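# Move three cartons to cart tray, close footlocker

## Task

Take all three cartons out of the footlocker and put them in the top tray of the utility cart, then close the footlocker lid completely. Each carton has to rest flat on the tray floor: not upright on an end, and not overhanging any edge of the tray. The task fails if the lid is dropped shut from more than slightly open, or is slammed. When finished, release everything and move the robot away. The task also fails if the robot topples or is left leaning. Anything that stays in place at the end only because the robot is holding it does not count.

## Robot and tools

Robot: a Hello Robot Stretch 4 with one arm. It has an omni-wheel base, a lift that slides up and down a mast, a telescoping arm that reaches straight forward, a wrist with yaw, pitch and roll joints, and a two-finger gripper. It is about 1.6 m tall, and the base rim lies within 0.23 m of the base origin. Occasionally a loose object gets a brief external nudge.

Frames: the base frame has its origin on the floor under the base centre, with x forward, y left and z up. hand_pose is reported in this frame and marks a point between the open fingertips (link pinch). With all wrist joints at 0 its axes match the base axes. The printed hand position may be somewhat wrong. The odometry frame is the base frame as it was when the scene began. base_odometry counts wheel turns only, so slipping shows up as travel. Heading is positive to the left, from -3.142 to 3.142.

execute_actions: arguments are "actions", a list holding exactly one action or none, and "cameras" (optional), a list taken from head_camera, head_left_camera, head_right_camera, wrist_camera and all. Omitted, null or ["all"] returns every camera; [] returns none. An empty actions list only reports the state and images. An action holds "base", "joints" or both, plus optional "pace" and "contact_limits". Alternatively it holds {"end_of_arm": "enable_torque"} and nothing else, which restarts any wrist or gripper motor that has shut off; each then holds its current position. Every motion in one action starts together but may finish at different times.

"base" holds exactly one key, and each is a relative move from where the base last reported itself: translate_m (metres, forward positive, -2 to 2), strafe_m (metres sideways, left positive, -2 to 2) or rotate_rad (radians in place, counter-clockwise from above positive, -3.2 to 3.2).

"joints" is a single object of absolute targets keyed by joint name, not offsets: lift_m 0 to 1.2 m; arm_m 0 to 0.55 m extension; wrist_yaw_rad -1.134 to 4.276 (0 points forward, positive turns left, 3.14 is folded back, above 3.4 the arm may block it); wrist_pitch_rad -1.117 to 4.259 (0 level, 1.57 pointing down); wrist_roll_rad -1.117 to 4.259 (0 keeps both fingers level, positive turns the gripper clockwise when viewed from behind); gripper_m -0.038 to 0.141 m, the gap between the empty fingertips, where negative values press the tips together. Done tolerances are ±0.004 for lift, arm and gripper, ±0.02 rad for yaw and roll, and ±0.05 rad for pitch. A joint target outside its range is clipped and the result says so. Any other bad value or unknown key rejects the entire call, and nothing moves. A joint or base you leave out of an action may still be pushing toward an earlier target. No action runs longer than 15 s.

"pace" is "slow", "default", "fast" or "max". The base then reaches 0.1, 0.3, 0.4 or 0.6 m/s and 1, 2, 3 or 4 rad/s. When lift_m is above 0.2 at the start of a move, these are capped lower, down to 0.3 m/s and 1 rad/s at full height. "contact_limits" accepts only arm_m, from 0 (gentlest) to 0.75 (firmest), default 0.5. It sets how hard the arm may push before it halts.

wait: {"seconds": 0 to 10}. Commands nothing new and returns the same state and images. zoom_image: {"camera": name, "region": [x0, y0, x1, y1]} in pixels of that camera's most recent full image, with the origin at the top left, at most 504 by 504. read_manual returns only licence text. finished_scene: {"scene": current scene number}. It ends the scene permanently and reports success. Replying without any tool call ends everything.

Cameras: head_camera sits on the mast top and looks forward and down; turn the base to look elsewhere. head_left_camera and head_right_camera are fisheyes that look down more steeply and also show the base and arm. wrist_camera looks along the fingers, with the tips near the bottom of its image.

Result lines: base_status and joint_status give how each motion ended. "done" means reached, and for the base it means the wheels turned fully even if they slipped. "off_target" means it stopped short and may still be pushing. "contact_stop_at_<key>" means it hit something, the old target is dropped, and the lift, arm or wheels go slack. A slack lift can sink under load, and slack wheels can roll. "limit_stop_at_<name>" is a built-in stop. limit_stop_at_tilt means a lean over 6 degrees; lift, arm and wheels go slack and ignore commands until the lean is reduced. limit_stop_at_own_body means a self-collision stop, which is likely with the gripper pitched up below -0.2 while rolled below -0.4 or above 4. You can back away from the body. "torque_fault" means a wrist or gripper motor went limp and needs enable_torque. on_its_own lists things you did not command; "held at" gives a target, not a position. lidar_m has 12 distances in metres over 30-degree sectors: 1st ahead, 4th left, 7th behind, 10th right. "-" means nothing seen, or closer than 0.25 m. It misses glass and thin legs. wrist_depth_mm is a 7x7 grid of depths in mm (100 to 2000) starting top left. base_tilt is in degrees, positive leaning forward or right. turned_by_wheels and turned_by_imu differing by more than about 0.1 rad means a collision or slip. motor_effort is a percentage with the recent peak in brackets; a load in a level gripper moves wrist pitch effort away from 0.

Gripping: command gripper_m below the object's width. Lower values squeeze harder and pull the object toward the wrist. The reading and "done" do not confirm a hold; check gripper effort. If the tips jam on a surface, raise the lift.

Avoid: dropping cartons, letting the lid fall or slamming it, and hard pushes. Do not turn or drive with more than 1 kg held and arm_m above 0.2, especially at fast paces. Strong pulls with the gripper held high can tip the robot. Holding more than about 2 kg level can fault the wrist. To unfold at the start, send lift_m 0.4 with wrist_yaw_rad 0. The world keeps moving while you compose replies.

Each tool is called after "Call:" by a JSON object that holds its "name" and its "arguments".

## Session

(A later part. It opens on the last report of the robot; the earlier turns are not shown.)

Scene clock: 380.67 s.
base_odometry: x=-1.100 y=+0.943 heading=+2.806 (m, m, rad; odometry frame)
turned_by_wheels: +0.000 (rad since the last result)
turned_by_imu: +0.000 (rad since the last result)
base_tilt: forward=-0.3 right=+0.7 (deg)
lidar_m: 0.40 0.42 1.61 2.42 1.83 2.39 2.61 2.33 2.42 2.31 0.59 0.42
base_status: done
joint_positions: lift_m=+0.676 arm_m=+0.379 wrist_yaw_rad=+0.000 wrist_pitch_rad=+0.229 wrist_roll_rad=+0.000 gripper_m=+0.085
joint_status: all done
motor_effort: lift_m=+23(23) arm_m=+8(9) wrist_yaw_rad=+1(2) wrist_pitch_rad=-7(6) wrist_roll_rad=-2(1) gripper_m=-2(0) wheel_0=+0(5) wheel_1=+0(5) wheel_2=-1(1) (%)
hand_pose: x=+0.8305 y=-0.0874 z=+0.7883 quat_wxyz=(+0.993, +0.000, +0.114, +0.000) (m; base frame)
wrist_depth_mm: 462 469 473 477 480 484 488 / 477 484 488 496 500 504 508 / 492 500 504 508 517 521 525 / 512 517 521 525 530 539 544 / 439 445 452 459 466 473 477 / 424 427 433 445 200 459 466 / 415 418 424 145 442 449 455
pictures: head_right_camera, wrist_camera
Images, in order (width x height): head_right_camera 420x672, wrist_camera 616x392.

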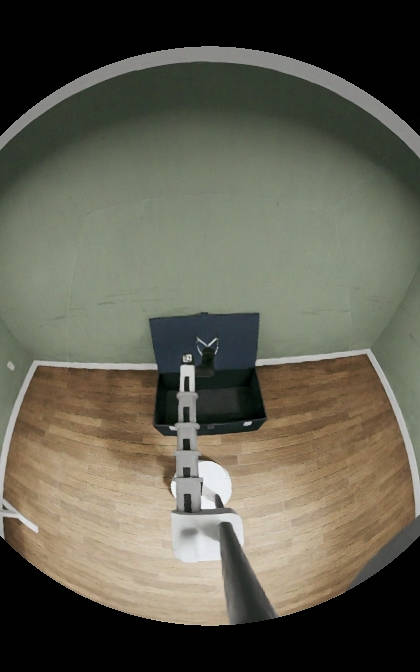

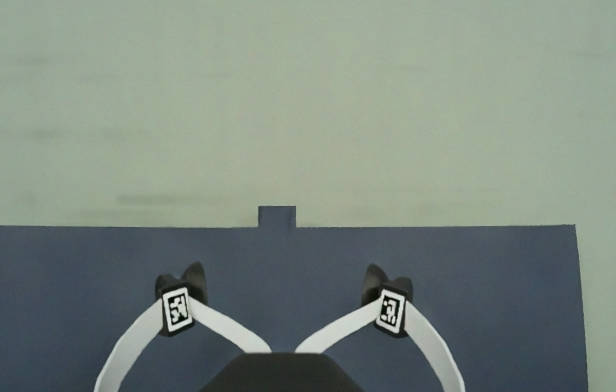

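Call:
{"name": "execute_actions", "arguments": {"actions": [{"base":{"strafe_m":0.007},"pace":"slow"}], "cameras": []}}

Call:
{"name": "execute_actions", "arguments": {"actions": [{"base":{"translate_m":0.11},"pace":"slow"}], "cameras": ["head_right_camera","wrist_camera"]}}

Scene clock: 387.30 s.
base_odometry: x=-1.103 y=+0.936 heading=+2.806 (m, m, rad; odometry frame)
turned_by_wheels: +0.000 (rad since the last result)
turned_by_imu: -0.002 (rad since the last result)
base_tilt: forward=-0.4 right=+0.7 (deg)
lidar_m: 0.40 0.43 1.60 2.39 1.81 2.41 2.64 2.31 2.41 2.31 0.61 0.45
base_status: done
joint_positions: lift_m=+0.676 arm_m=+0.379 wrist_yaw_rad=+0.000 wrist_pitch_rad=+0.229 wrist_roll_rad=+0.000 gripper_m=+0.085
joint_status: not commanded
motor_effort: lift_m=+23(23) arm_m=+8(8) wrist_yaw_rad=+1(0) wrist_pitch_rad=-5(5) wrist_roll_rad=+0(2) gripper_m=-2(1) wheel_0=-1(3) wheel_1=+0(5) wheel_2=+0(0) (%)
hand_pose: x=+0.8305 y=-0.0874 z=+0.7883 quat_wxyz=(+0.993, +0.000, +0.114, +0.000) (m; base frame)
wrist_depth_mm: 462 469 477 480 480 488 492 / 477 484 488 492 500 500 508 / 496 500 504 508 512 521 525 / 512 517 521 530 535 539 544 / 436 442 449 459 466 469 477 / 427 430 433 449 200 459 466 / 415 421 427 145 439 449 452
pictures: none
No camera images: the call's "cameras" was empty. Leave "cameras" out to get every camera's image.

Scene clock: 389.70 s.
base_odometry: x=-1.206 y=+0.972 heading=+2.806 (m, m, rad; odometry frame)
turned_by_wheels: +0.000 (rad since the last result)
turned_by_imu: -0.001 (rad since the last result)
base_tilt: forward=-0.5 right=+0.7 (deg)
lidar_m: 0.30 0.32 1.44 2.41 1.87 2.41 2.70 2.44 2.39 2.29 0.44 0.34
base_status: done
joint_positions: lift_m=+0.676 arm_m=+0.379 wrist_yaw_rad=+0.000 wrist_pitch_rad=+0.229 wrist_roll_rad=+0.000 gripper_m=+0.085
joint_status: not commanded
motor_effort: lift_m=+23(23) arm_m=+8(8) wrist_yaw_rad=+1(1) wrist_pitch_rad=-7(6) wrist_roll_rad=-1(1) gripper_m=-1(3) wheel_0=+2(5) wheel_1=+2(4) wheel_2=+0(3) (%)
hand_pose: x=+0.8305 y=-0.0874 z=+0.7883 quat_wxyz=(+0.993, +0.000, +0.114, +0.000) (m; base frame)
wrist_depth_mm: 364 368 373 377 379 384 384 / 375 379 384 389 389 397 397 / 389 394 399 402 404 410 413 / 402 407 413 415 418 424 430 / 410 415 418 421 430 433 439 / 334 334 340 349 200 362 364 / 325 329 334 144 345 351 355
pictures: head_right_camera, wrist_camera
Images, in order (width x height): head_right_camera 420x672, wrist_camera 616x392.

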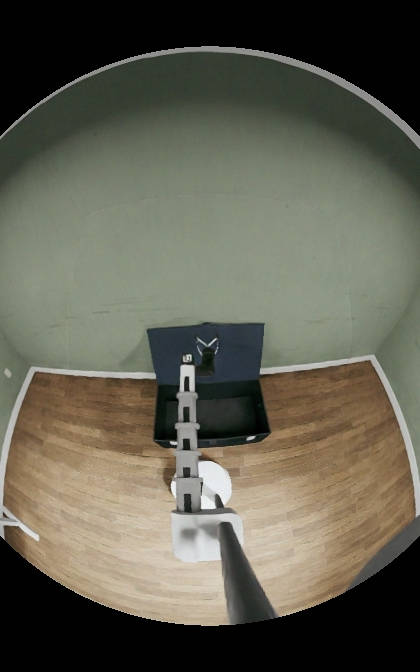

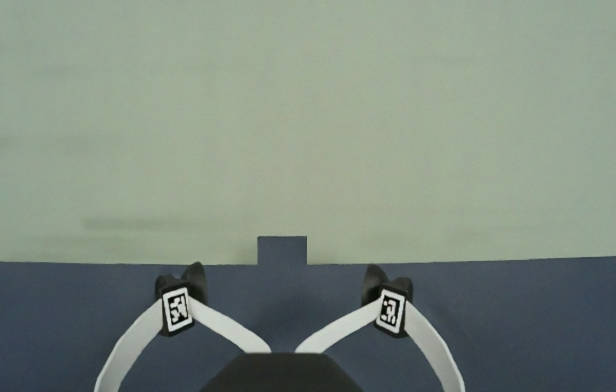

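Call:
{"name": "execute_actions", "arguments": {"actions": [{"joints":{"arm_m":0.45},"pace":"slow","contact_limits":{"arm_m":0.2}}], "cameras": ["head_right_camera","wrist_camera"]}}

Scene clock: 395.43 s.
base_odometry: x=-1.206 y=+0.972 heading=+2.806 (m, m, rad; odometry frame)
turned_by_wheels: +0.000 (rad since the last result)
turned_by_imu: -0.002 (rad since the last result)
base_tilt: forward=-0.5 right=+0.7 (deg)
lidar_m: 0.30 0.31 1.47 2.40 1.86 2.38 2.72 2.41 2.42 2.33 0.45 0.32
base_status: not commanded
joint_positions: lift_m=+0.676 arm_m=+0.449 wrist_yaw_rad=+0.000 wrist_pitch_rad=+0.229 wrist_roll_rad=+0.000 gripper_m=+0.085
joint_status: all done
motor_effort: lift_m=+23(23) arm_m=+8(10) wrist_yaw_rad=+2(1) wrist_pitch_rad=-7(6) wrist_roll_rad=-2(0) gripper_m=-2(3) wheel_0=+2(2) wheel_1=+1(1) wheel_2=+0(0) (%)
contact_limits: arm_m 0.2
hand_pose: x=+0.9004 y=-0.0874 z=+0.7883 quat_wxyz=(+0.993, +0.000, +0.114, +0.000) (m; base frame)
wrist_depth_mm: 301 304 309 310 314 317 319 / 309 312 317 320 322 325 329 / 320 325 327 330 334 338 342 / 332 334 338 342 345 351 353 / 343 347 349 353 359 364 366 / 274 276 278 286 200 296 300 / 267 270 274 145 283 289 291
pictures: head_right_camera, wrist_camera
Images, in order (width x height): head_right_camera 420x672, wrist_camera 616x392.

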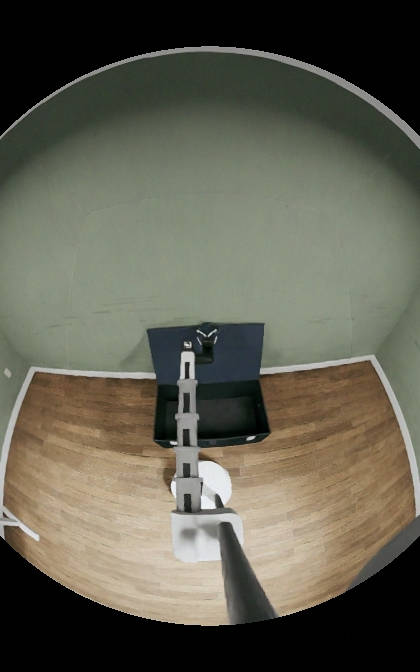

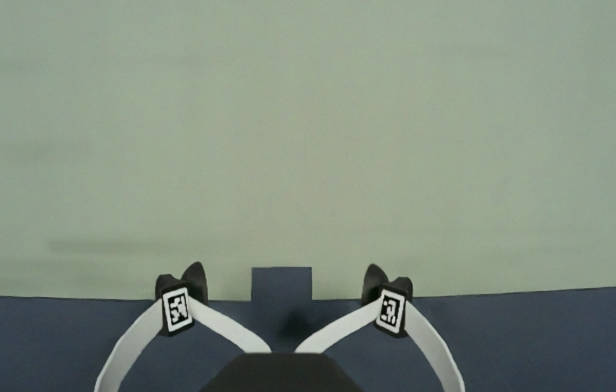

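Call:
{"name": "execute_actions", "arguments": {"actions": [{"joints":{"arm_m":0.49,"lift_m":0.654},"pace":"slow","contact_limits":{"arm_m":0.2}}], "cameras": ["head_right_camera","wrist_camera"]}}

Scene clock: 403.40 s.
base_odometry: x=-1.206 y=+0.972 heading=+2.806 (m, m, rad; odometry frame)
turned_by_wheels: +0.000 (rad since the last result)
turned_by_imu: -0.002 (rad since the last result)
base_tilt: forward=-0.5 right=+0.7 (deg)
lidar_m: 0.28 0.32 1.46 2.37 1.88 2.39 2.71 2.42 2.44 2.33 0.43 0.32
base_status: not commanded
joint_positions: lift_m=+0.654 arm_m=+0.489 wrist_yaw_rad=+0.000 wrist_pitch_rad=+0.229 wrist_roll_rad=+0.000 gripper_m=+0.085
joint_status: all done
motor_effort: lift_m=+13(22) arm_m=+8(9) wrist_yaw_rad=+2(1) wrist_pitch_rad=-7(7) wrist_roll_rad=-2(2) gripper_m=-2(2) wheel_0=+2(1) wheel_1=+2(1) wheel_2=+0(1) (%)
contact_limits: arm_m 0.2
hand_pose: x=+0.9404 y=-0.0874 z=+0.7671 quat_wxyz=(+0.993, +0.000, +0.114, +0.000) (m; base frame)
wrist_depth_mm: 264 267 270 273 276 278 279 / 272 276 278 281 285 287 289 / 282 285 287 291 294 297 300 / 291 296 298 301 304 309 310 / 303 304 307 309 314 319 324 / 232 234 236 243 200 251 254 / 227 229 233 145 240 245 247
pictures: head_right_camera, wrist_camera
Images, in order (width x height): head_right_camera 420x672, wrist_camera 616x392.

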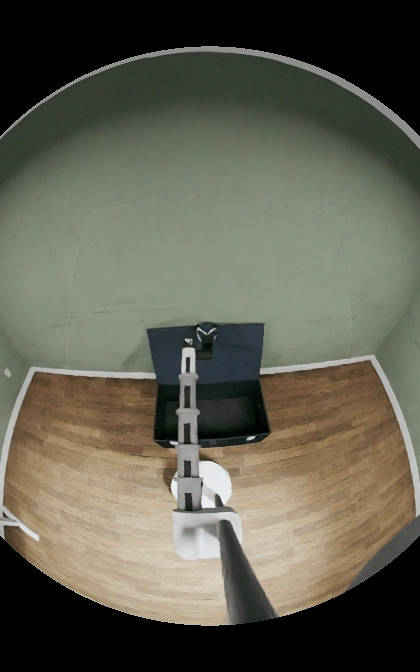

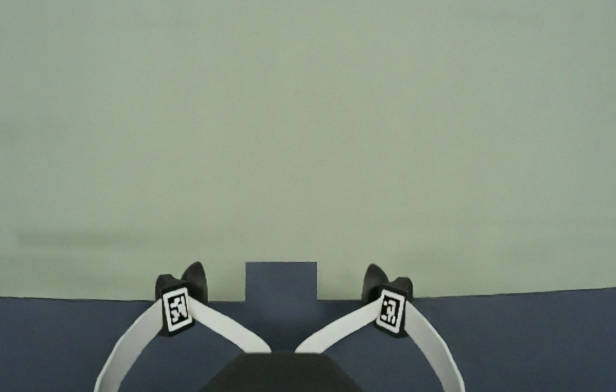

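Call:
{"name": "execute_actions", "arguments": {"actions": [{"joints":{"arm_m":0.515,"lift_m":0.659},"pace":"slow","contact_limits":{"arm_m":0.15}}], "cameras": ["head_right_camera","wrist_camera"]}}

Scene clock: 408.87 s.
base_odometry: x=-1.206 y=+0.972 heading=+2.806 (m, m, rad; odometry frame)
turned_by_wheels: +0.000 (rad since the last result)
turned_by_imu: -0.002 (rad since the last result)
base_tilt: forward=-0.5 right=+0.6 (deg)
lidar_m: 0.31 0.32 1.42 2.40 1.88 2.41 2.72 2.41 2.43 2.30 0.45 0.34
base_status: not commanded
joint_positions: lift_m=+0.659 arm_m=+0.514 wrist_yaw_rad=+0.000 wrist_pitch_rad=+0.229 wrist_roll_rad=+0.000 gripper_m=+0.085
joint_status: all done
motor_effort: lift_m=+23(23) arm_m=+8(6) wrist_yaw_rad=+1(2) wrist_pitch_rad=-5(4) wrist_roll_rad=-1(1) gripper_m=-2(1) wheel_0=+2(1) wheel_1=+2(1) wheel_2=+0(0) (%)
contact_limits: arm_m 0.15
hand_pose: x=+0.9654 y=-0.0874 z=+0.7714 quat_wxyz=(+0.993, +0.000, +0.114, +0.000) (m; base frame)
wrist_depth_mm: 242 244 248 250 252 254 256 / 249 251 255 257 259 262 264 / 257 260 263 266 268 272 274 / 266 270 272 276 278 281 285 / 277 279 281 285 289 293 296 / 286 285 219 223 200 300 301 / 208 210 213 145 220 224 227
pictures: head_right_camera, wrist_camera
Images, in order (width x height): head_right_camera 420x672, wrist_camera 616x392.

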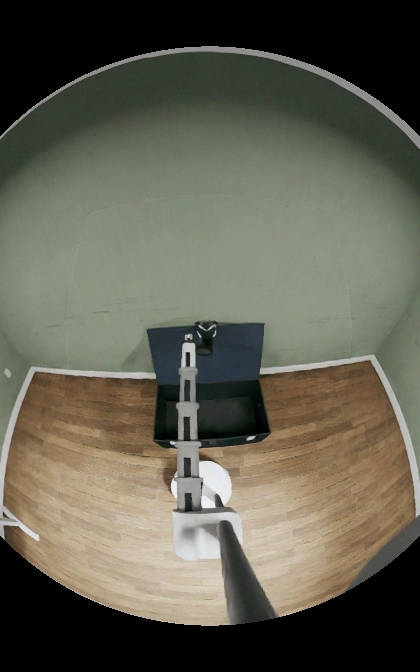

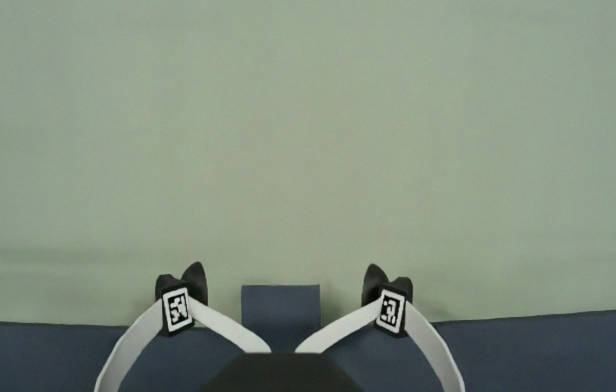

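Call:
{"name": "execute_actions", "arguments": {"actions": [{"joints":{"arm_m":0.525,"lift_m":0.656},"pace":"slow","contact_limits":{"arm_m":0.15}}], "cameras": ["wrist_camera"]}}

Call:
{"name": "execute_actions", "arguments": {"actions": [{"joints":{"gripper_m":-0.03}}], "cameras": ["wrist_camera","head_right_camera"]}}

Scene clock: 412.00 s.
base_odometry: x=-1.206 y=+0.972 heading=+2.806 (m, m, rad; odometry frame)
turned_by_wheels: +0.000 (rad since the last result)
turned_by_imu: -0.001 (rad since the last result)
base_tilt: forward=-0.4 right=+0.7 (deg)
lidar_m: 0.29 0.32 1.46 2.41 1.86 2.39 2.71 2.43 2.40 2.33 0.41 0.30
base_status: not commanded
joint_positions: lift_m=+0.656 arm_m=+0.524 wrist_yaw_rad=+0.000 wrist_pitch_rad=+0.229 wrist_roll_rad=+0.000 gripper_m=+0.085
joint_status: all done
motor_effort: lift_m=+13(22) arm_m=+8(9) wrist_yaw_rad=+2(1) wrist_pitch_rad=-5(3) wrist_roll_rad=-2(1) gripper_m=+0(3) wheel_0=+2(2) wheel_1=+1(1) wheel_2=+0(0) (%)
contact_limits: arm_m 0.15
hand_pose: x=+0.9754 y=-0.0874 z=+0.7692 quat_wxyz=(+0.993, +0.000, +0.114, +0.000) (m; base frame)
wrist_depth_mm: 232 235 238 240 243 244 246 / 239 242 245 248 250 252 254 / 248 251 254 257 258 262 264 / 256 259 262 265 268 271 273 / 266 268 271 274 277 281 283 / 276 276 211 213 200 290 294 / 199 200 204 145 211 214 216
pictures: wrist_camera
Images, in order (width x height): wrist_camera 616x392.

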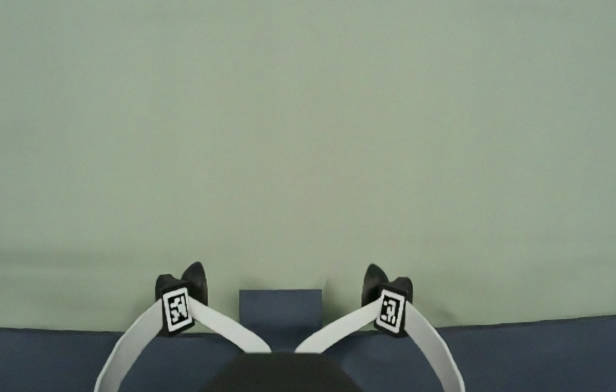

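Scene clock: 413.83 s.
base_odometry: x=-1.206 y=+0.972 heading=+2.806 (m, m, rad; odometry frame)
turned_by_wheels: +0.000 (rad since the last result)
turned_by_imu: -0.001 (rad since the last result)
base_tilt: forward=-0.4 right=+0.7 (deg)
lidar_m: 0.30 0.30 1.45 2.39 1.88 2.38 2.71 2.42 2.42 2.34 0.45 0.31
base_status: not commanded
joint_positions: lift_m=+0.656 arm_m=+0.524 wrist_yaw_rad=+0.002 wrist_pitch_rad=+0.225 wrist_roll_rad=+0.000 gripper_m=-0.029
joint_status: all done
motor_effort: lift_m=+13(13) arm_m=+7(8) wrist_yaw_rad=-5(5) wrist_pitch_rad=+5(4) wrist_roll_rad=+1(1) gripper_m=-20(20) wheel_0=+1(2) wheel_1=+2(2) wheel_2=+2(2) (%)
hand_pose: x=+0.9761 y=-0.0868 z=+0.7702 quat_wxyz=(+0.994, +0.000, +0.112, +0.001) (m; base frame)
wrist_depth_mm: 233 236 238 240 242 244 246 / 239 243 245 247 250 252 253 / 248 251 253 256 257 260 263 / 256 258 262 264 267 270 272 / 266 267 270 273 276 279 282 / 277 273 190 195 180 291 293 / 180 182 185 146 191 192 -
pictures: head_right_camera, wrist_camera
Images, in order (width x height): head_right_camera 420x672, wrist_camera 616x392.

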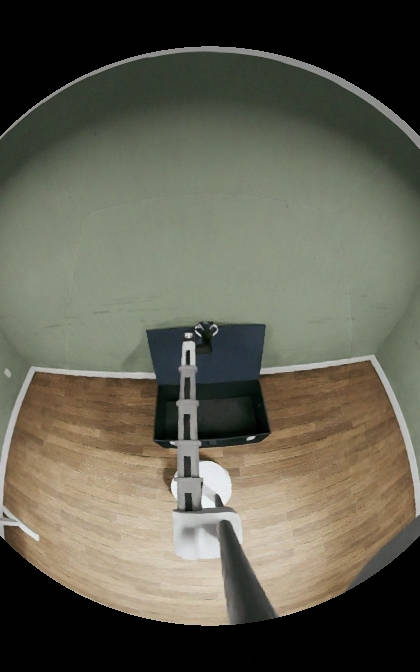

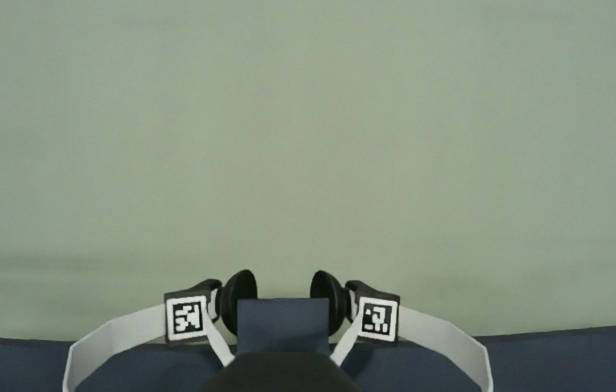

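Call:
{"name": "execute_actions", "arguments": {"actions": [{"joints":{"arm_m":0.494,"lift_m":0.664},"pace":"slow"}], "cameras": ["wrist_camera","head_right_camera"]}}

Scene clock: 423.20 s.
base_odometry: x=-1.206 y=+0.972 heading=+2.806 (m, m, rad; odometry frame)
turned_by_wheels: +0.000 (rad since the last result)
turned_by_imu: -0.002 (rad since the last result)
base_tilt: forward=-0.4 right=+0.6 (deg)
lidar_m: 0.31 0.33 1.41 2.39 1.86 2.39 2.72 2.41 2.43 2.30 0.45 0.31
base_status: not commanded
joint_positions: lift_m=+0.664 arm_m=+0.496 wrist_yaw_rad=+0.002 wrist_pitch_rad=+0.222 wrist_roll_rad=+0.000 gripper_m=-0.029
joint_status: all done
motor_effort: lift_m=+21(23) arm_m=-9(9) wrist_yaw_rad=-5(5) wrist_pitch_rad=+15(14) wrist_roll_rad=-2(2) gripper_m=-21(20) wheel_0=+2(2) wheel_1=+1(2) wheel_2=+2(2) (%)
hand_pose: x=+0.9482 y=-0.0868 z=+0.7785 quat_wxyz=(+0.994, +0.000, +0.111, +0.001) (m; base frame)
wrist_depth_mm: 259 262 264 267 268 272 273 / 266 268 271 274 277 279 281 / 276 278 281 283 286 289 291 / 285 287 290 293 296 298 301 / 294 297 300 301 306 309 312 / 306 303 190 196 180 322 324 / 181 183 186 146 192 195 -
pictures: head_right_camera, wrist_camera
Images, in order (width x height): head_right_camera 420x672, wrist_camera 616x392.

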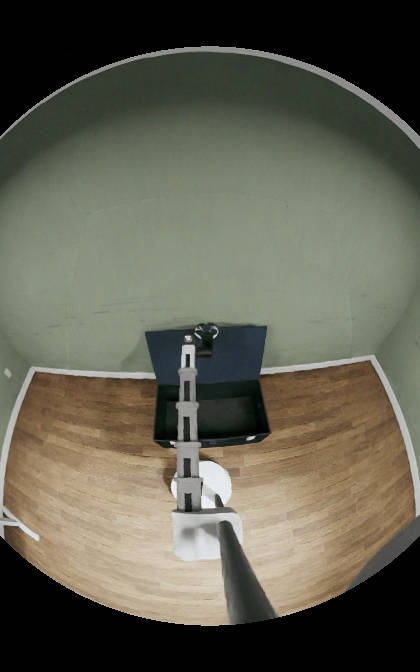

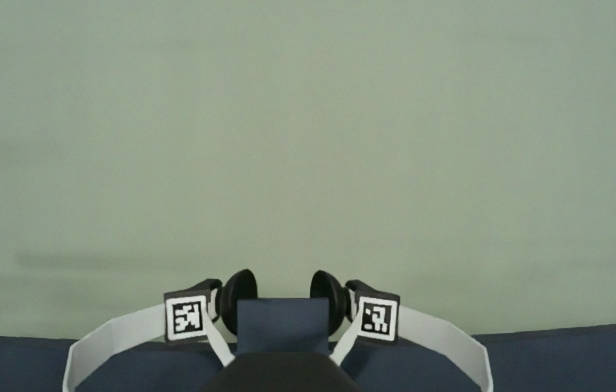

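Call:
{"name": "execute_actions", "arguments": {"actions": [{"joints":{"arm_m":0.466,"lift_m":0.678},"pace":"slow"}], "cameras": ["wrist_camera"]}}

Scene clock: 427.37 s.
base_odometry: x=-1.206 y=+0.972 heading=+2.806 (m, m, rad; odometry frame)
turned_by_wheels: +0.000 (rad since the last result)
turned_by_imu: -0.002 (rad since the last result)
base_tilt: forward=-0.5 right=+0.7 (deg)
lidar_m: 0.29 0.31 1.44 2.40 1.87 2.42 2.73 2.41 2.41 2.33 0.46 0.31
base_status: not commanded
joint_positions: lift_m=+0.678 arm_m=+0.468 wrist_yaw_rad=+0.002 wrist_pitch_rad=+0.228 wrist_roll_rad=+0.000 gripper_m=-0.029
joint_status: all done
motor_effort: lift_m=+23(25) arm_m=-9(10) wrist_yaw_rad=-3(4) wrist_pitch_rad=-4(17) wrist_roll_rad=-1(1) gripper_m=-20(20) wheel_0=+3(2) wheel_1=+2(2) wheel_2=+2(2) (%)
hand_pose: x=+0.9196 y=-0.0870 z=+0.7906 quat_wxyz=(+0.994, +0.000, +0.114, +0.001) (m; base frame)
wrist_depth_mm: 283 286 290 293 296 297 300 / 293 294 298 301 304 307 309 / 303 306 309 310 315 319 320 / 312 315 320 324 327 329 332 / 325 327 332 332 338 342 345 / 338 336 190 194 180 353 357 / 182 185 188 147 194 196 -
pictures: wrist_camera
Images, in order (width x height): wrist_camera 616x392.

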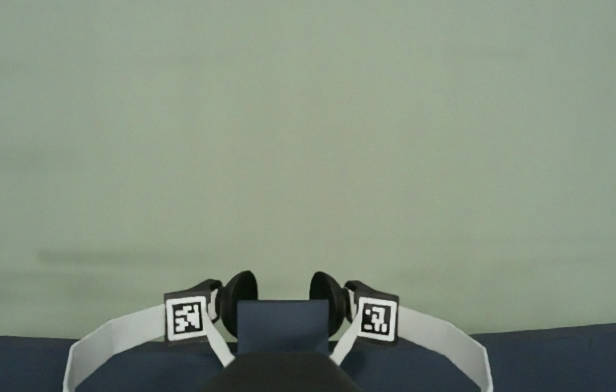

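Call:
{"name": "execute_actions", "arguments": {"actions": [{"joints":{"arm_m":0.426,"lift_m":0.688},"pace":"slow"}], "cameras": []}}

Call:
{"name": "execute_actions", "arguments": {"actions": [{"joints":{"arm_m":0.378,"lift_m":0.696},"pace":"slow"}], "cameras": ["wrist_camera","head_right_camera"]}}

Scene clock: 433.83 s.
base_odometry: x=-1.206 y=+0.972 heading=+2.806 (m, m, rad; odometry frame)
turned_by_wheels: +0.000 (rad since the last result)
turned_by_imu: -0.002 (rad since the last result)
base_tilt: forward=-0.4 right=+0.6 (deg)
lidar_m: 0.27 0.30 1.47 2.40 1.86 2.40 2.72 2.40 2.42 2.32 0.44 0.31
base_status: not commanded
joint_positions: lift_m=+0.688 arm_m=+0.428 wrist_yaw_rad=+0.001 wrist_pitch_rad=+0.229 wrist_roll_rad=+0.000 gripper_m=-0.029
joint_status: all done
motor_effort: lift_m=+23(27) arm_m=-9(8) wrist_yaw_rad=-2(3) wrist_pitch_rad=-7(28) wrist_roll_rad=-2(2) gripper_m=-20(21) wheel_0=+2(2) wheel_1=+2(1) wheel_2=+2(2) (%)
hand_pose: x=+0.8794 y=-0.0871 z=+0.8001 quat_wxyz=(+0.993, +0.000, +0.114, +0.001) (m; base frame)
wrist_depth_mm: 320 322 327 330 334 334 338 / 329 334 338 340 343 345 349 / 342 343 347 351 355 357 362 / 353 357 359 364 368 373 375 / 366 370 375 377 382 387 392 / 382 377 190 195 180 399 404 / 184 187 190 147 197 200 -
pictures: none
No camera images: the call's "cameras" was empty. Leave "cameras" out to get every camera's image.

Scene clock: 435.50 s.
base_odometry: x=-1.206 y=+0.972 heading=+2.806 (m, m, rad; odometry frame)
turned_by_wheels: +0.000 (rad since the last result)
turned_by_imu: -0.001 (rad since the last result)
base_tilt: forward=-0.4 right=+0.7 (deg)
lidar_m: 0.29 0.32 1.42 2.37 1.87 2.41 2.72 2.40 2.43 2.30 0.45 0.33
base_status: not commanded
joint_positions: lift_m=+0.695 arm_m=+0.379 wrist_yaw_rad=+0.001 wrist_pitch_rad=+0.232 wrist_roll_rad=+0.000 gripper_m=-0.029
joint_status: all done
motor_effort: lift_m=+24(26) arm_m=-9(9) wrist_yaw_rad=+0(2) wrist_pitch_rad=-14(27) wrist_roll_rad=-2(2) gripper_m=-20(22) wheel_0=+2(2) wheel_1=+1(2) wheel_2=+2(2) (%)
hand_pose: x=+0.8312 y=-0.0872 z=+0.8073 quat_wxyz=(+0.993, +0.000, +0.116, +0.000) (m; base frame)
wrist_depth_mm: 364 366 370 373 377 382 384 / 375 379 382 387 392 394 397 / 387 392 397 402 404 407 410 / 402 404 410 415 418 424 427 / 415 421 424 430 433 439 445 / 436 430 189 192 181 455 459 / 186 190 192 147 199 202 -
pictures: head_right_camera, wrist_camera
Images, in order (width x height): head_right_camera 420x672, wrist_camera 616x392.

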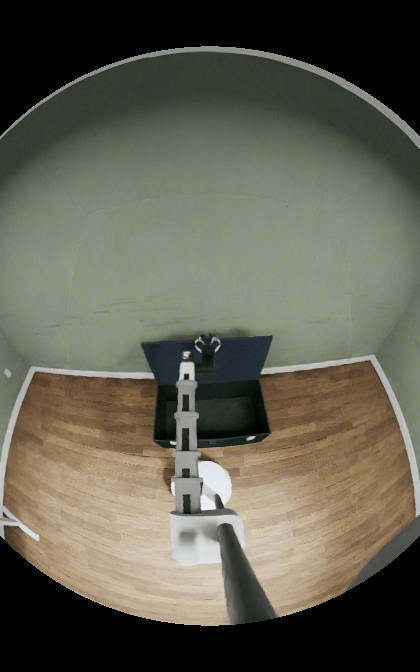

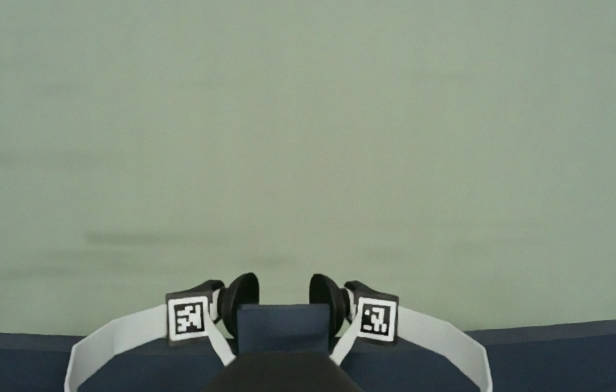

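Call:
{"name": "execute_actions", "arguments": {"actions": [{"joints":{"arm_m":0.328,"lift_m":0.693},"pace":"slow"}], "cameras": []}}

Call:
{"name": "execute_actions", "arguments": {"actions": [{"joints":{"arm_m":0.278,"lift_m":0.689},"pace":"slow"}], "cameras": ["wrist_camera","head_right_camera"]}}

Scene clock: 438.73 s.
base_odometry: x=-1.206 y=+0.972 heading=+2.806 (m, m, rad; odometry frame)
turned_by_wheels: +0.000 (rad since the last result)
turned_by_imu: -0.001 (rad since the last result)
base_tilt: forward=-0.5 right=+0.7 (deg)
lidar_m: 0.27 0.34 1.45 2.39 1.90 2.43 2.73 2.43 2.40 2.32 0.44 0.30
base_status: not commanded
joint_positions: lift_m=+0.693 arm_m=+0.329 wrist_yaw_rad=+0.000 wrist_pitch_rad=+0.229 wrist_roll_rad=+0.000 gripper_m=-0.029
joint_status: all done
motor_effort: lift_m=+13(23) arm_m=-8(8) wrist_yaw_rad=+1(1) wrist_pitch_rad=-5(14) wrist_roll_rad=-2(1) gripper_m=-18(19) wheel_0=+2(2) wheel_1=+2(1) wheel_2=+2(2) (%)
hand_pose: x=+0.7814 y=-0.0873 z=+0.8063 quat_wxyz=(+0.993, +0.000, +0.114, +0.000) (m; base frame)
wrist_depth_mm: 407 413 418 421 424 430 433 / 421 424 430 436 439 442 445 / 436 439 445 449 452 459 462 / 452 455 462 466 469 477 480 / 469 473 480 477 488 492 496 / 484 480 188 191 181 508 517 / 187 191 193 137 200 204 -
pictures: none
No camera images: the call's "cameras" was empty. Leave "cameras" out to get every camera's image.

Scene clock: 440.43 s.
base_odometry: x=-1.206 y=+0.972 heading=+2.806 (m, m, rad; odometry frame)
turned_by_wheels: +0.000 (rad since the last result)
turned_by_imu: -0.001 (rad since the last result)
base_tilt: forward=-0.4 right=+0.6 (deg)
lidar_m: 0.30 0.33 1.44 2.40 1.86 2.41 2.71 2.42 2.40 2.32 0.44 0.28
base_status: not commanded
joint_positions: lift_m=+0.689 arm_m=+0.279 wrist_yaw_rad=+0.000 wrist_pitch_rad=+0.230 wrist_roll_rad=+0.000 gripper_m=-0.030
joint_status: all done
motor_effort: lift_m=+13(13) arm_m=-8(7) wrist_yaw_rad=+0(1) wrist_pitch_rad=-9(9) wrist_roll_rad=-2(2) gripper_m=-18(17) wheel_0=+2(2) wheel_1=+1(1) wheel_2=+2(2) (%)
hand_pose: x=+0.7312 y=-0.0874 z=+0.8018 quat_wxyz=(+0.993, +0.000, +0.115, +0.000) (m; base frame)
wrist_depth_mm: 452 455 462 466 473 480 480 / 466 473 477 484 488 496 496 / 484 492 496 504 508 508 517 / 500 504 508 517 521 530 535 / 521 525 530 535 544 549 554 / 539 539 187 210 181 564 569 / 189 191 193 138 200 205 -
pictures: head_right_camera, wrist_camera
Images, in order (width x height): head_right_camera 420x672, wrist_camera 616x392.

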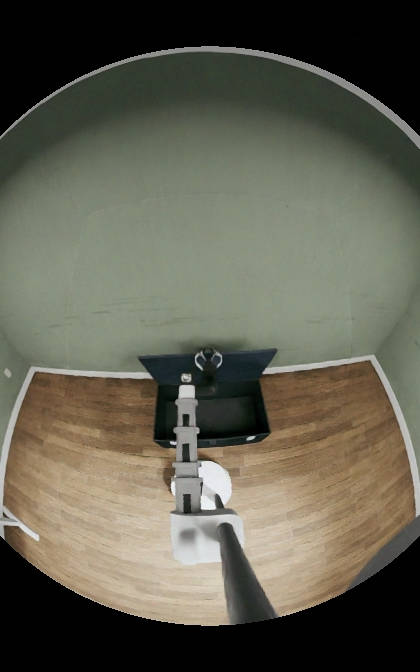

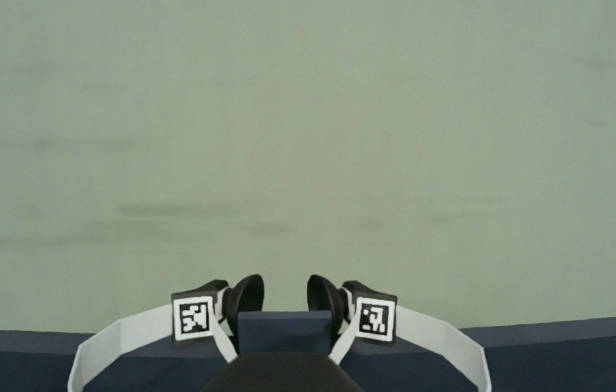

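Call:
{"name": "zoom_image", "arguments": {"camera": "wrist_camera", "region": [160,240,420,392]}}

Call:
{"name": "zoom_image", "arguments": {"camera": "head_right_camera", "region": [120,320,300,450]}}

Region (160, 240, 420, 392) of wrist_camera's 616x392 image, scaled by 1.938; it fills the top 295 rows of this view, and the rest is white.

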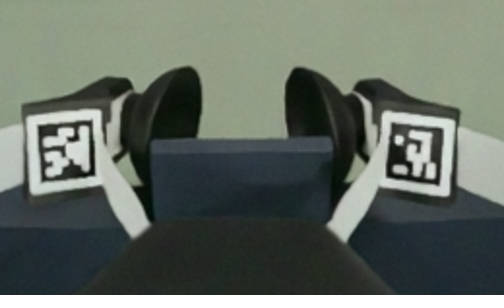

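Region (120, 320, 300, 450) of head_right_camera's 420x672 image, scaled by 2.800, with more detail than that image has.

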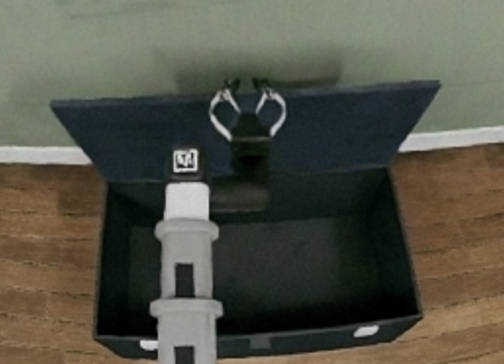

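Call:
{"name": "execute_actions", "arguments": {"actions": [{"joints":{"arm_m":0.378,"lift_m":0.690},"pace":"slow"}], "cameras": ["wrist_camera"]}}

Call:
{"name": "execute_actions", "arguments": {"actions": [{"joints":{"arm_m":0.466,"lift_m":0.674},"pace":"slow"}], "cameras": ["wrist_camera"]}}

Scene clock: 456.97 s.
base_odometry: x=-1.206 y=+0.972 heading=+2.806 (m, m, rad; odometry frame)
turned_by_wheels: +0.000 (rad since the last result)
turned_by_imu: -0.002 (rad since the last result)
base_tilt: forward=-0.4 right=+0.6 (deg)
lidar_m: 0.31 0.32 1.46 2.40 1.85 2.36 2.72 2.40 2.42 2.32 0.41 0.28
base_status: not commanded
joint_positions: lift_m=+0.690 arm_m=+0.377 wrist_yaw_rad=+0.000 wrist_pitch_rad=+0.225 wrist_roll_rad=+0.000 gripper_m=-0.030
joint_status: all done
motor_effort: lift_m=+21(24) arm_m=+8(9) wrist_yaw_rad=+1(0) wrist_pitch_rad=+7(10) wrist_roll_rad=-1(2) gripper_m=-19(17) wheel_0=+2(2) wheel_1=+1(2) wheel_2=+2(2) (%)
hand_pose: x=+0.8288 y=-0.0873 z=+0.8037 quat_wxyz=(+0.994, +0.000, +0.112, +0.000) (m; base frame)
wrist_depth_mm: 366 370 375 377 382 384 389 / 377 382 387 389 394 397 399 / 392 394 397 404 404 410 415 / 404 407 410 415 421 427 430 / 418 421 424 430 436 442 445 / 433 430 186 189 182 455 459 / 183 186 187 139 195 198 -
pictures: wrist_camera
Images, in order (width x height): wrist_camera 616x392.

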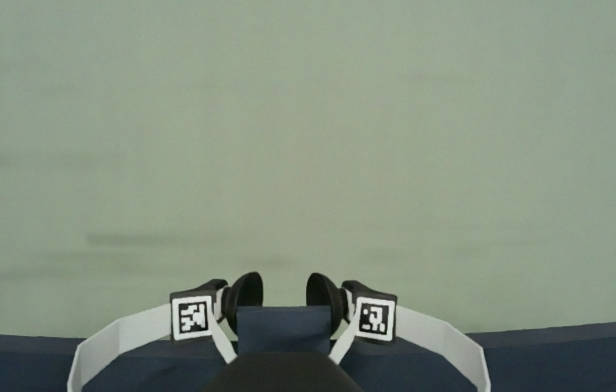

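Scene clock: 459.13 s.
base_odometry: x=-1.206 y=+0.972 heading=+2.806 (m, m, rad; odometry frame)
turned_by_wheels: +0.000 (rad since the last result)
turned_by_imu: -0.001 (rad since the last result)
base_tilt: forward=-0.5 right=+0.7 (deg)
lidar_m: 0.30 0.32 1.48 2.40 1.85 2.38 2.72 2.40 2.42 2.32 0.45 0.30
base_status: not commanded
joint_positions: lift_m=+0.674 arm_m=+0.465 wrist_yaw_rad=+0.001 wrist_pitch_rad=+0.233 wrist_roll_rad=+0.000 gripper_m=-0.030
joint_status: all done
motor_effort: lift_m=+14(20) arm_m=+8(8) wrist_yaw_rad=-1(1) wrist_pitch_rad=-16(23) wrist_roll_rad=-1(0) gripper_m=-13(18) wheel_0=+2(2) wheel_1=+1(1) wheel_2=+2(2) (%)
hand_pose: x=+0.9162 y=-0.0872 z=+0.7860 quat_wxyz=(+0.993, +0.000, +0.116, +0.000) (m; base frame)
wrist_depth_mm: 286 287 293 296 298 300 301 / 296 298 300 304 307 310 312 / 304 307 312 315 317 320 324 / 317 319 324 325 329 332 336 / 329 330 334 338 342 345 351 / 342 342 178 179 349 357 364 / 173 174 177 137 182 186 -
pictures: wrist_camera
Images, in order (width x height): wrist_camera 616x392.

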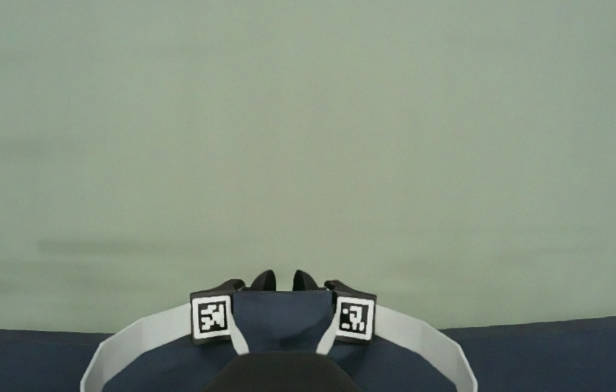

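Call:
{"name": "execute_actions", "arguments": {"actions": [{"joints":{"arm_m":0.51,"lift_m":0.662},"pace":"slow"}], "cameras": ["wrist_camera"]}}

Call:
{"name": "execute_actions", "arguments": {"actions": [{"joints":{"gripper_m":0.085},"pace":"slow"}], "cameras": ["wrist_camera","head_right_camera"]}}

Scene clock: 462.37 s.
base_odometry: x=-1.206 y=+0.972 heading=+2.806 (m, m, rad; odometry frame)
turned_by_wheels: +0.000 (rad since the last result)
turned_by_imu: -0.001 (rad since the last result)
base_tilt: forward=-0.4 right=+0.8 (deg)
lidar_m: 0.31 0.32 1.45 2.38 1.88 2.39 2.73 2.41 2.41 2.31 0.46 0.31
base_status: not commanded
joint_positions: lift_m=+0.662 arm_m=+0.509 wrist_yaw_rad=+0.001 wrist_pitch_rad=+0.234 wrist_roll_rad=+0.000 gripper_m=-0.030
joint_status: all done
motor_effort: lift_m=+15(15) arm_m=+8(9) wrist_yaw_rad=-3(2) wrist_pitch_rad=-21(20) wrist_roll_rad=-2(0) gripper_m=-14(16) wheel_0=+2(2) wheel_1=+1(1) wheel_2=+2(2) (%)
hand_pose: x=+0.9602 y=-0.0871 z=+0.7736 quat_wxyz=(+0.993, +0.000, +0.117, +0.001) (m; base frame)
wrist_depth_mm: 246 248 251 253 255 258 260 / 253 256 259 262 264 265 268 / 263 265 267 270 273 276 278 / 273 274 278 282 283 287 290 / 283 286 289 290 296 298 301 / 296 294 179 181 300 309 310 / 172 173 176 137 181 185 -
pictures: wrist_camera
Images, in order (width x height): wrist_camera 616x392.

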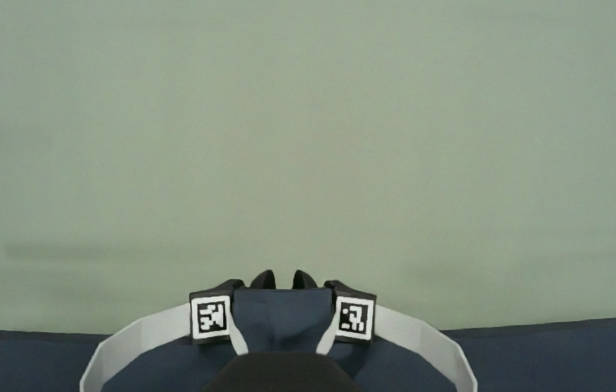

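Scene clock: 466.27 s.
base_odometry: x=-1.206 y=+0.972 heading=+2.806 (m, m, rad; odometry frame)
turned_by_wheels: +0.000 (rad since the last result)
turned_by_imu: -0.002 (rad since the last result)
base_tilt: forward=-0.5 right=+0.6 (deg)
lidar_m: 0.29 0.33 1.46 2.40 1.86 2.38 2.72 2.42 2.44 2.33 0.42 0.30
base_status: not commanded
joint_positions: lift_m=+0.662 arm_m=+0.509 wrist_yaw_rad=+0.000 wrist_pitch_rad=+0.230 wrist_roll_rad=+0.000 gripper_m=+0.085
joint_status: all done
motor_effort: lift_m=+15(14) arm_m=+7(8) wrist_yaw_rad=+2(5) wrist_pitch_rad=-7(21) wrist_roll_rad=-4(1) gripper_m=-1(12) wheel_0=+1(2) wheel_1=+1(1) wheel_2=+2(2) (%)
hand_pose: x=+0.9606 y=-0.0874 z=+0.7748 quat_wxyz=(+0.993, +0.000, +0.115, +0.000) (m; base frame)
wrist_depth_mm: 246 249 252 254 256 258 262 / 253 256 258 262 264 267 270 / 263 265 268 271 273 276 278 / 272 274 277 281 283 286 289 / 281 283 286 290 293 297 300 / 290 290 224 229 200 306 309 / 213 214 218 144 225 229 232
pictures: head_right_camera, wrist_camera
Images, in order (width x height): head_right_camera 420x672, wrist_camera 616x392.

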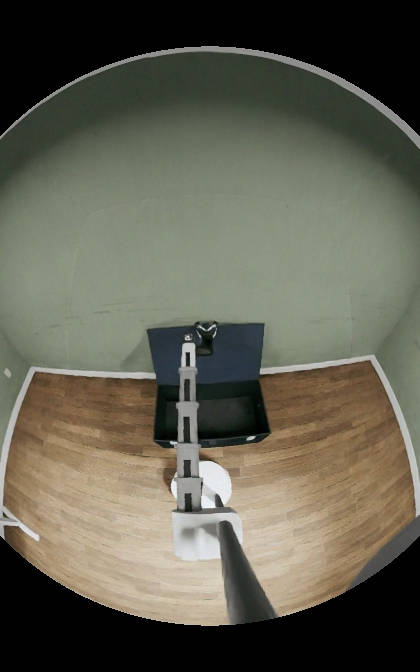

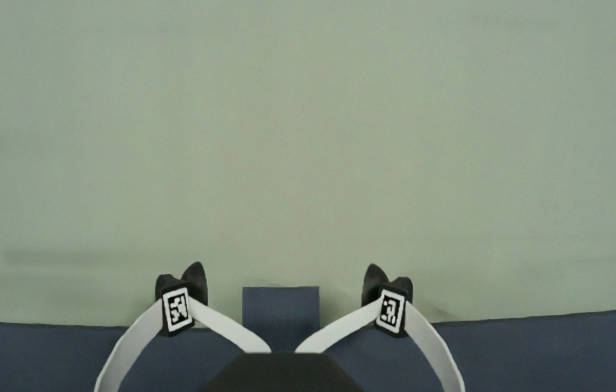

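Call:
{"name": "execute_actions", "arguments": {"actions": [{"joints":{"arm_m":0.503,"lift_m":0.652},"pace":"slow"}], "cameras": ["wrist_camera"]}}

Call:
{"name": "execute_actions", "arguments": {"actions": [{"joints":{"gripper_m":-0.036}}], "cameras": ["wrist_camera"]}}

Scene clock: 481.50 s.
base_odometry: x=-1.206 y=+0.972 heading=+2.806 (m, m, rad; odometry frame)
turned_by_wheels: +0.000 (rad since the last result)
turned_by_imu: -0.002 (rad since the last result)
base_tilt: forward=-0.6 right=+0.8 (deg)
lidar_m: 0.31 0.32 1.45 2.40 1.87 2.41 2.74 2.42 2.43 2.32 0.43 0.31
base_status: not commanded
joint_positions: lift_m=+0.653 arm_m=+0.505 wrist_yaw_rad=+0.001 wrist_pitch_rad=+0.223 wrist_roll_rad=+0.000 gripper_m=+0.085
joint_status: all done
motor_effort: lift_m=+11(14) arm_m=-10(9) wrist_yaw_rad=-3(3) wrist_pitch_rad=+12(10) wrist_roll_rad=-1(1) gripper_m=-2(2) wheel_0=+2(1) wheel_1=+1(1) wheel_2=+2(2) (%)
hand_pose: x=+0.9570 y=-0.0870 z=+0.7669 quat_wxyz=(+0.994, +0.000, +0.111, +0.001) (m; base frame)
wrist_depth_mm: 250 252 255 258 260 263 266 / 257 260 264 266 268 271 273 / 267 268 271 274 278 281 281 / 277 278 281 285 287 290 294 / 285 287 290 294 296 300 303 / 291 222 222 228 198 307 252 / 213 214 218 144 225 229 231
pictures: wrist_camera
Images, in order (width x height): wrist_camera 616x392.

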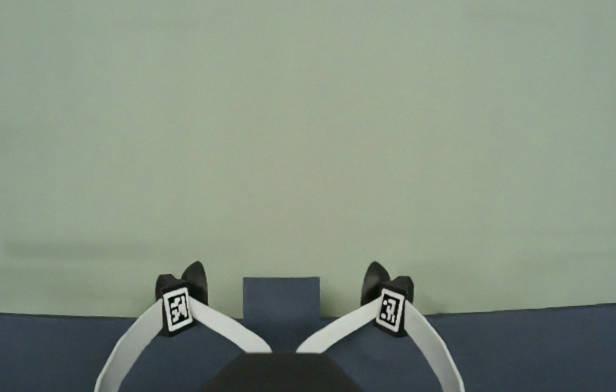

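Scene clock: 483.40 s.
base_odometry: x=-1.206 y=+0.972 heading=+2.806 (m, m, rad; odometry frame)
turned_by_wheels: +0.000 (rad since the last result)
turned_by_imu: -0.001 (rad since the last result)
base_tilt: forward=-0.5 right=+0.8 (deg)
lidar_m: 0.29 0.33 1.43 2.39 1.86 2.40 2.71 2.42 2.42 2.32 0.44 0.28
base_status: not commanded
joint_positions: lift_m=+0.653 arm_m=+0.505 wrist_yaw_rad=+0.003 wrist_pitch_rad=+0.220 wrist_roll_rad=+0.000 gripper_m=-0.035
joint_status: all done
motor_effort: lift_m=+11(11) arm_m=-8(9) wrist_yaw_rad=-7(8) wrist_pitch_rad=+22(23) wrist_roll_rad=-1(1) gripper_m=-26(24) wheel_0=+2(2) wheel_1=+1(1) wheel_2=+2(2) (%)
hand_pose: x=+0.9572 y=-0.0866 z=+0.7679 quat_wxyz=(+0.994, +0.000, +0.110, +0.001) (m; base frame)
wrist_depth_mm: 251 254 256 258 260 263 265 / 258 262 264 267 268 271 273 / 267 268 272 274 277 279 282 / 276 278 281 285 287 289 291 / 285 287 290 293 296 300 303 / 293 293 195 212 179 307 309 / 198 201 203 140 211 182 216
pictures: wrist_camera
Images, in order (width x height): wrist_camera 616x392.

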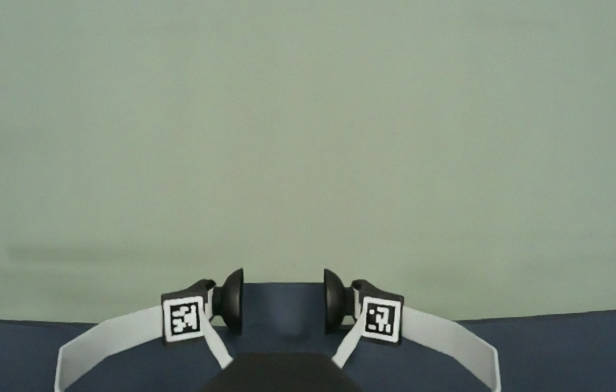

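Call:
{"name": "execute_actions", "arguments": {"actions": [{"joints":{"arm_m":0.468,"lift_m":0.669},"pace":"slow"}], "cameras": ["wrist_camera"]}}

Scene clock: 486.80 s.
base_odometry: x=-1.206 y=+0.972 heading=+2.806 (m, m, rad; odometry frame)
turned_by_wheels: +0.000 (rad since the last result)
turned_by_imu: -0.001 (rad since the last result)
base_tilt: forward=-0.3 right=+0.6 (deg)
lidar_m: 0.31 0.32 1.45 2.39 1.89 2.38 2.71 2.43 2.42 2.32 0.45 0.32
base_status: not commanded
joint_positions: lift_m=+0.669 arm_m=+0.470 wrist_yaw_rad=+0.002 wrist_pitch_rad=+0.224 wrist_roll_rad=+0.000 gripper_m=-0.035
joint_status: all done
motor_effort: lift_m=+22(24) arm_m=-9(9) wrist_yaw_rad=-5(7) wrist_pitch_rad=+7(22) wrist_roll_rad=+1(0) gripper_m=-23(26) wheel_0=+1(1) wheel_1=+1(1) wheel_2=+3(2) (%)
hand_pose: x=+0.9220 y=-0.0868 z=+0.7828 quat_wxyz=(+0.994, +0.000, +0.112, +0.001) (m; base frame)
wrist_depth_mm: 282 285 287 291 294 296 298 / 290 294 297 298 303 304 307 / 301 304 307 310 314 315 317 / 312 314 317 319 324 327 329 / 322 325 327 330 334 338 342 / 330 332 195 213 181 347 351 / 201 204 206 140 213 184 220
pictures: wrist_camera
Images, in order (width x height): wrist_camera 616x392.

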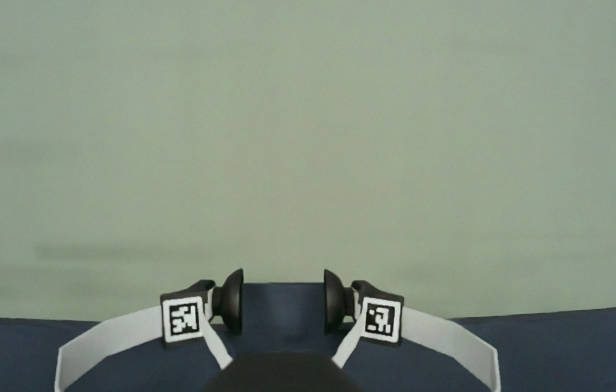

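Call:
{"name": "execute_actions", "arguments": {"actions": [{"joints":{"arm_m":0.426,"lift_m":0.681},"pace":"slow"}], "cameras": ["wrist_camera"]}}

Call:
{"name": "execute_actions", "arguments": {"actions": [{"joints":{"arm_m":0.378,"lift_m":0.688},"pace":"slow"}], "cameras": ["wrist_camera"]}}

Scene clock: 490.33 s.
base_odometry: x=-1.206 y=+0.972 heading=+2.806 (m, m, rad; odometry frame)
turned_by_wheels: +0.000 (rad since the last result)
turned_by_imu: -0.001 (rad since the last result)
base_tilt: forward=-0.5 right=+0.8 (deg)
lidar_m: 0.30 0.31 1.45 2.40 1.87 2.37 2.72 2.40 2.43 2.31 0.42 0.32
base_status: not commanded
joint_positions: lift_m=+0.681 arm_m=+0.428 wrist_yaw_rad=+0.002 wrist_pitch_rad=+0.225 wrist_roll_rad=+0.000 gripper_m=-0.035
joint_status: all done
motor_effort: lift_m=+22(26) arm_m=-9(10) wrist_yaw_rad=-3(5) wrist_pitch_rad=+6(18) wrist_roll_rad=-1(1) gripper_m=-26(25) wheel_0=+2(2) wheel_1=+1(1) wheel_2=+2(3) (%)
hand_pose: x=+0.8798 y=-0.0869 z=+0.7944 quat_wxyz=(+0.994, +0.000, +0.112, +0.001) (m; base frame)
wrist_depth_mm: 320 324 329 330 334 336 338 / 330 332 336 340 343 345 351 / 340 343 347 351 355 357 359 / 351 357 359 364 366 370 375 / 366 368 373 375 379 384 389 / 375 375 194 212 181 394 397 / 204 208 209 141 217 186 224
pictures: wrist_camera
Images, in order (width x height): wrist_camera 616x392.

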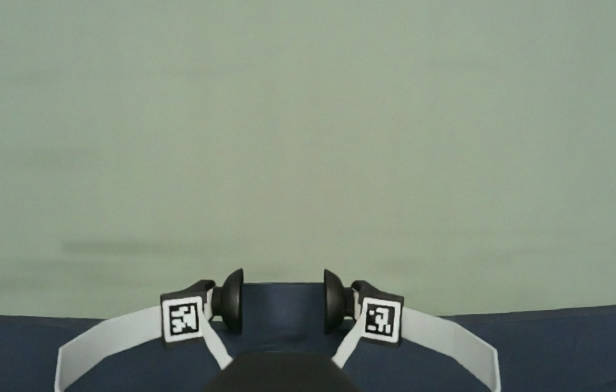

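Scene clock: 492.00 s.
base_odometry: x=-1.206 y=+0.972 heading=+2.806 (m, m, rad; odometry frame)
turned_by_wheels: +0.000 (rad since the last result)
turned_by_imu: -0.001 (rad since the last result)
base_tilt: forward=-0.5 right=+0.7 (deg)
lidar_m: 0.29 0.31 1.42 2.40 1.88 2.39 2.73 2.42 2.43 2.30 0.46 0.32
base_status: not commanded
joint_positions: lift_m=+0.688 arm_m=+0.380 wrist_yaw_rad=+0.001 wrist_pitch_rad=+0.225 wrist_roll_rad=+0.000 gripper_m=-0.035
joint_status: all done
motor_effort: lift_m=+22(24) arm_m=-8(9) wrist_yaw_rad=-3(3) wrist_pitch_rad=+6(11) wrist_roll_rad=+1(1) gripper_m=-25(26) wheel_0=+1(2) wheel_1=+1(1) wheel_2=+2(3) (%)
hand_pose: x=+0.8318 y=-0.0870 z=+0.8015 quat_wxyz=(+0.994, +0.000, +0.112, +0.001) (m; base frame)
wrist_depth_mm: 364 366 370 375 379 382 384 / 375 377 382 387 392 394 397 / 389 392 394 402 402 407 410 / 399 404 407 415 418 421 424 / 415 418 421 427 433 436 442 / 427 427 195 213 181 449 240 / 206 211 213 140 221 189 229
pictures: wrist_camera
Images, in order (width x height): wrist_camera 616x392.

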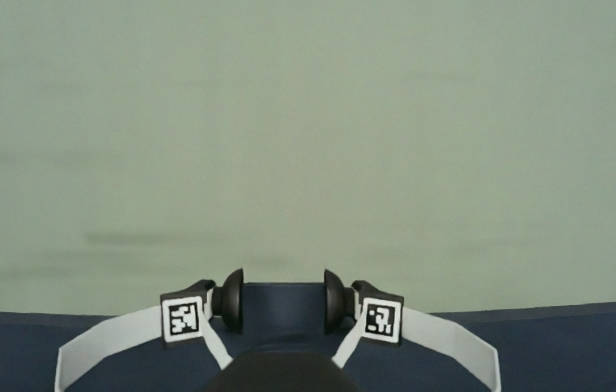

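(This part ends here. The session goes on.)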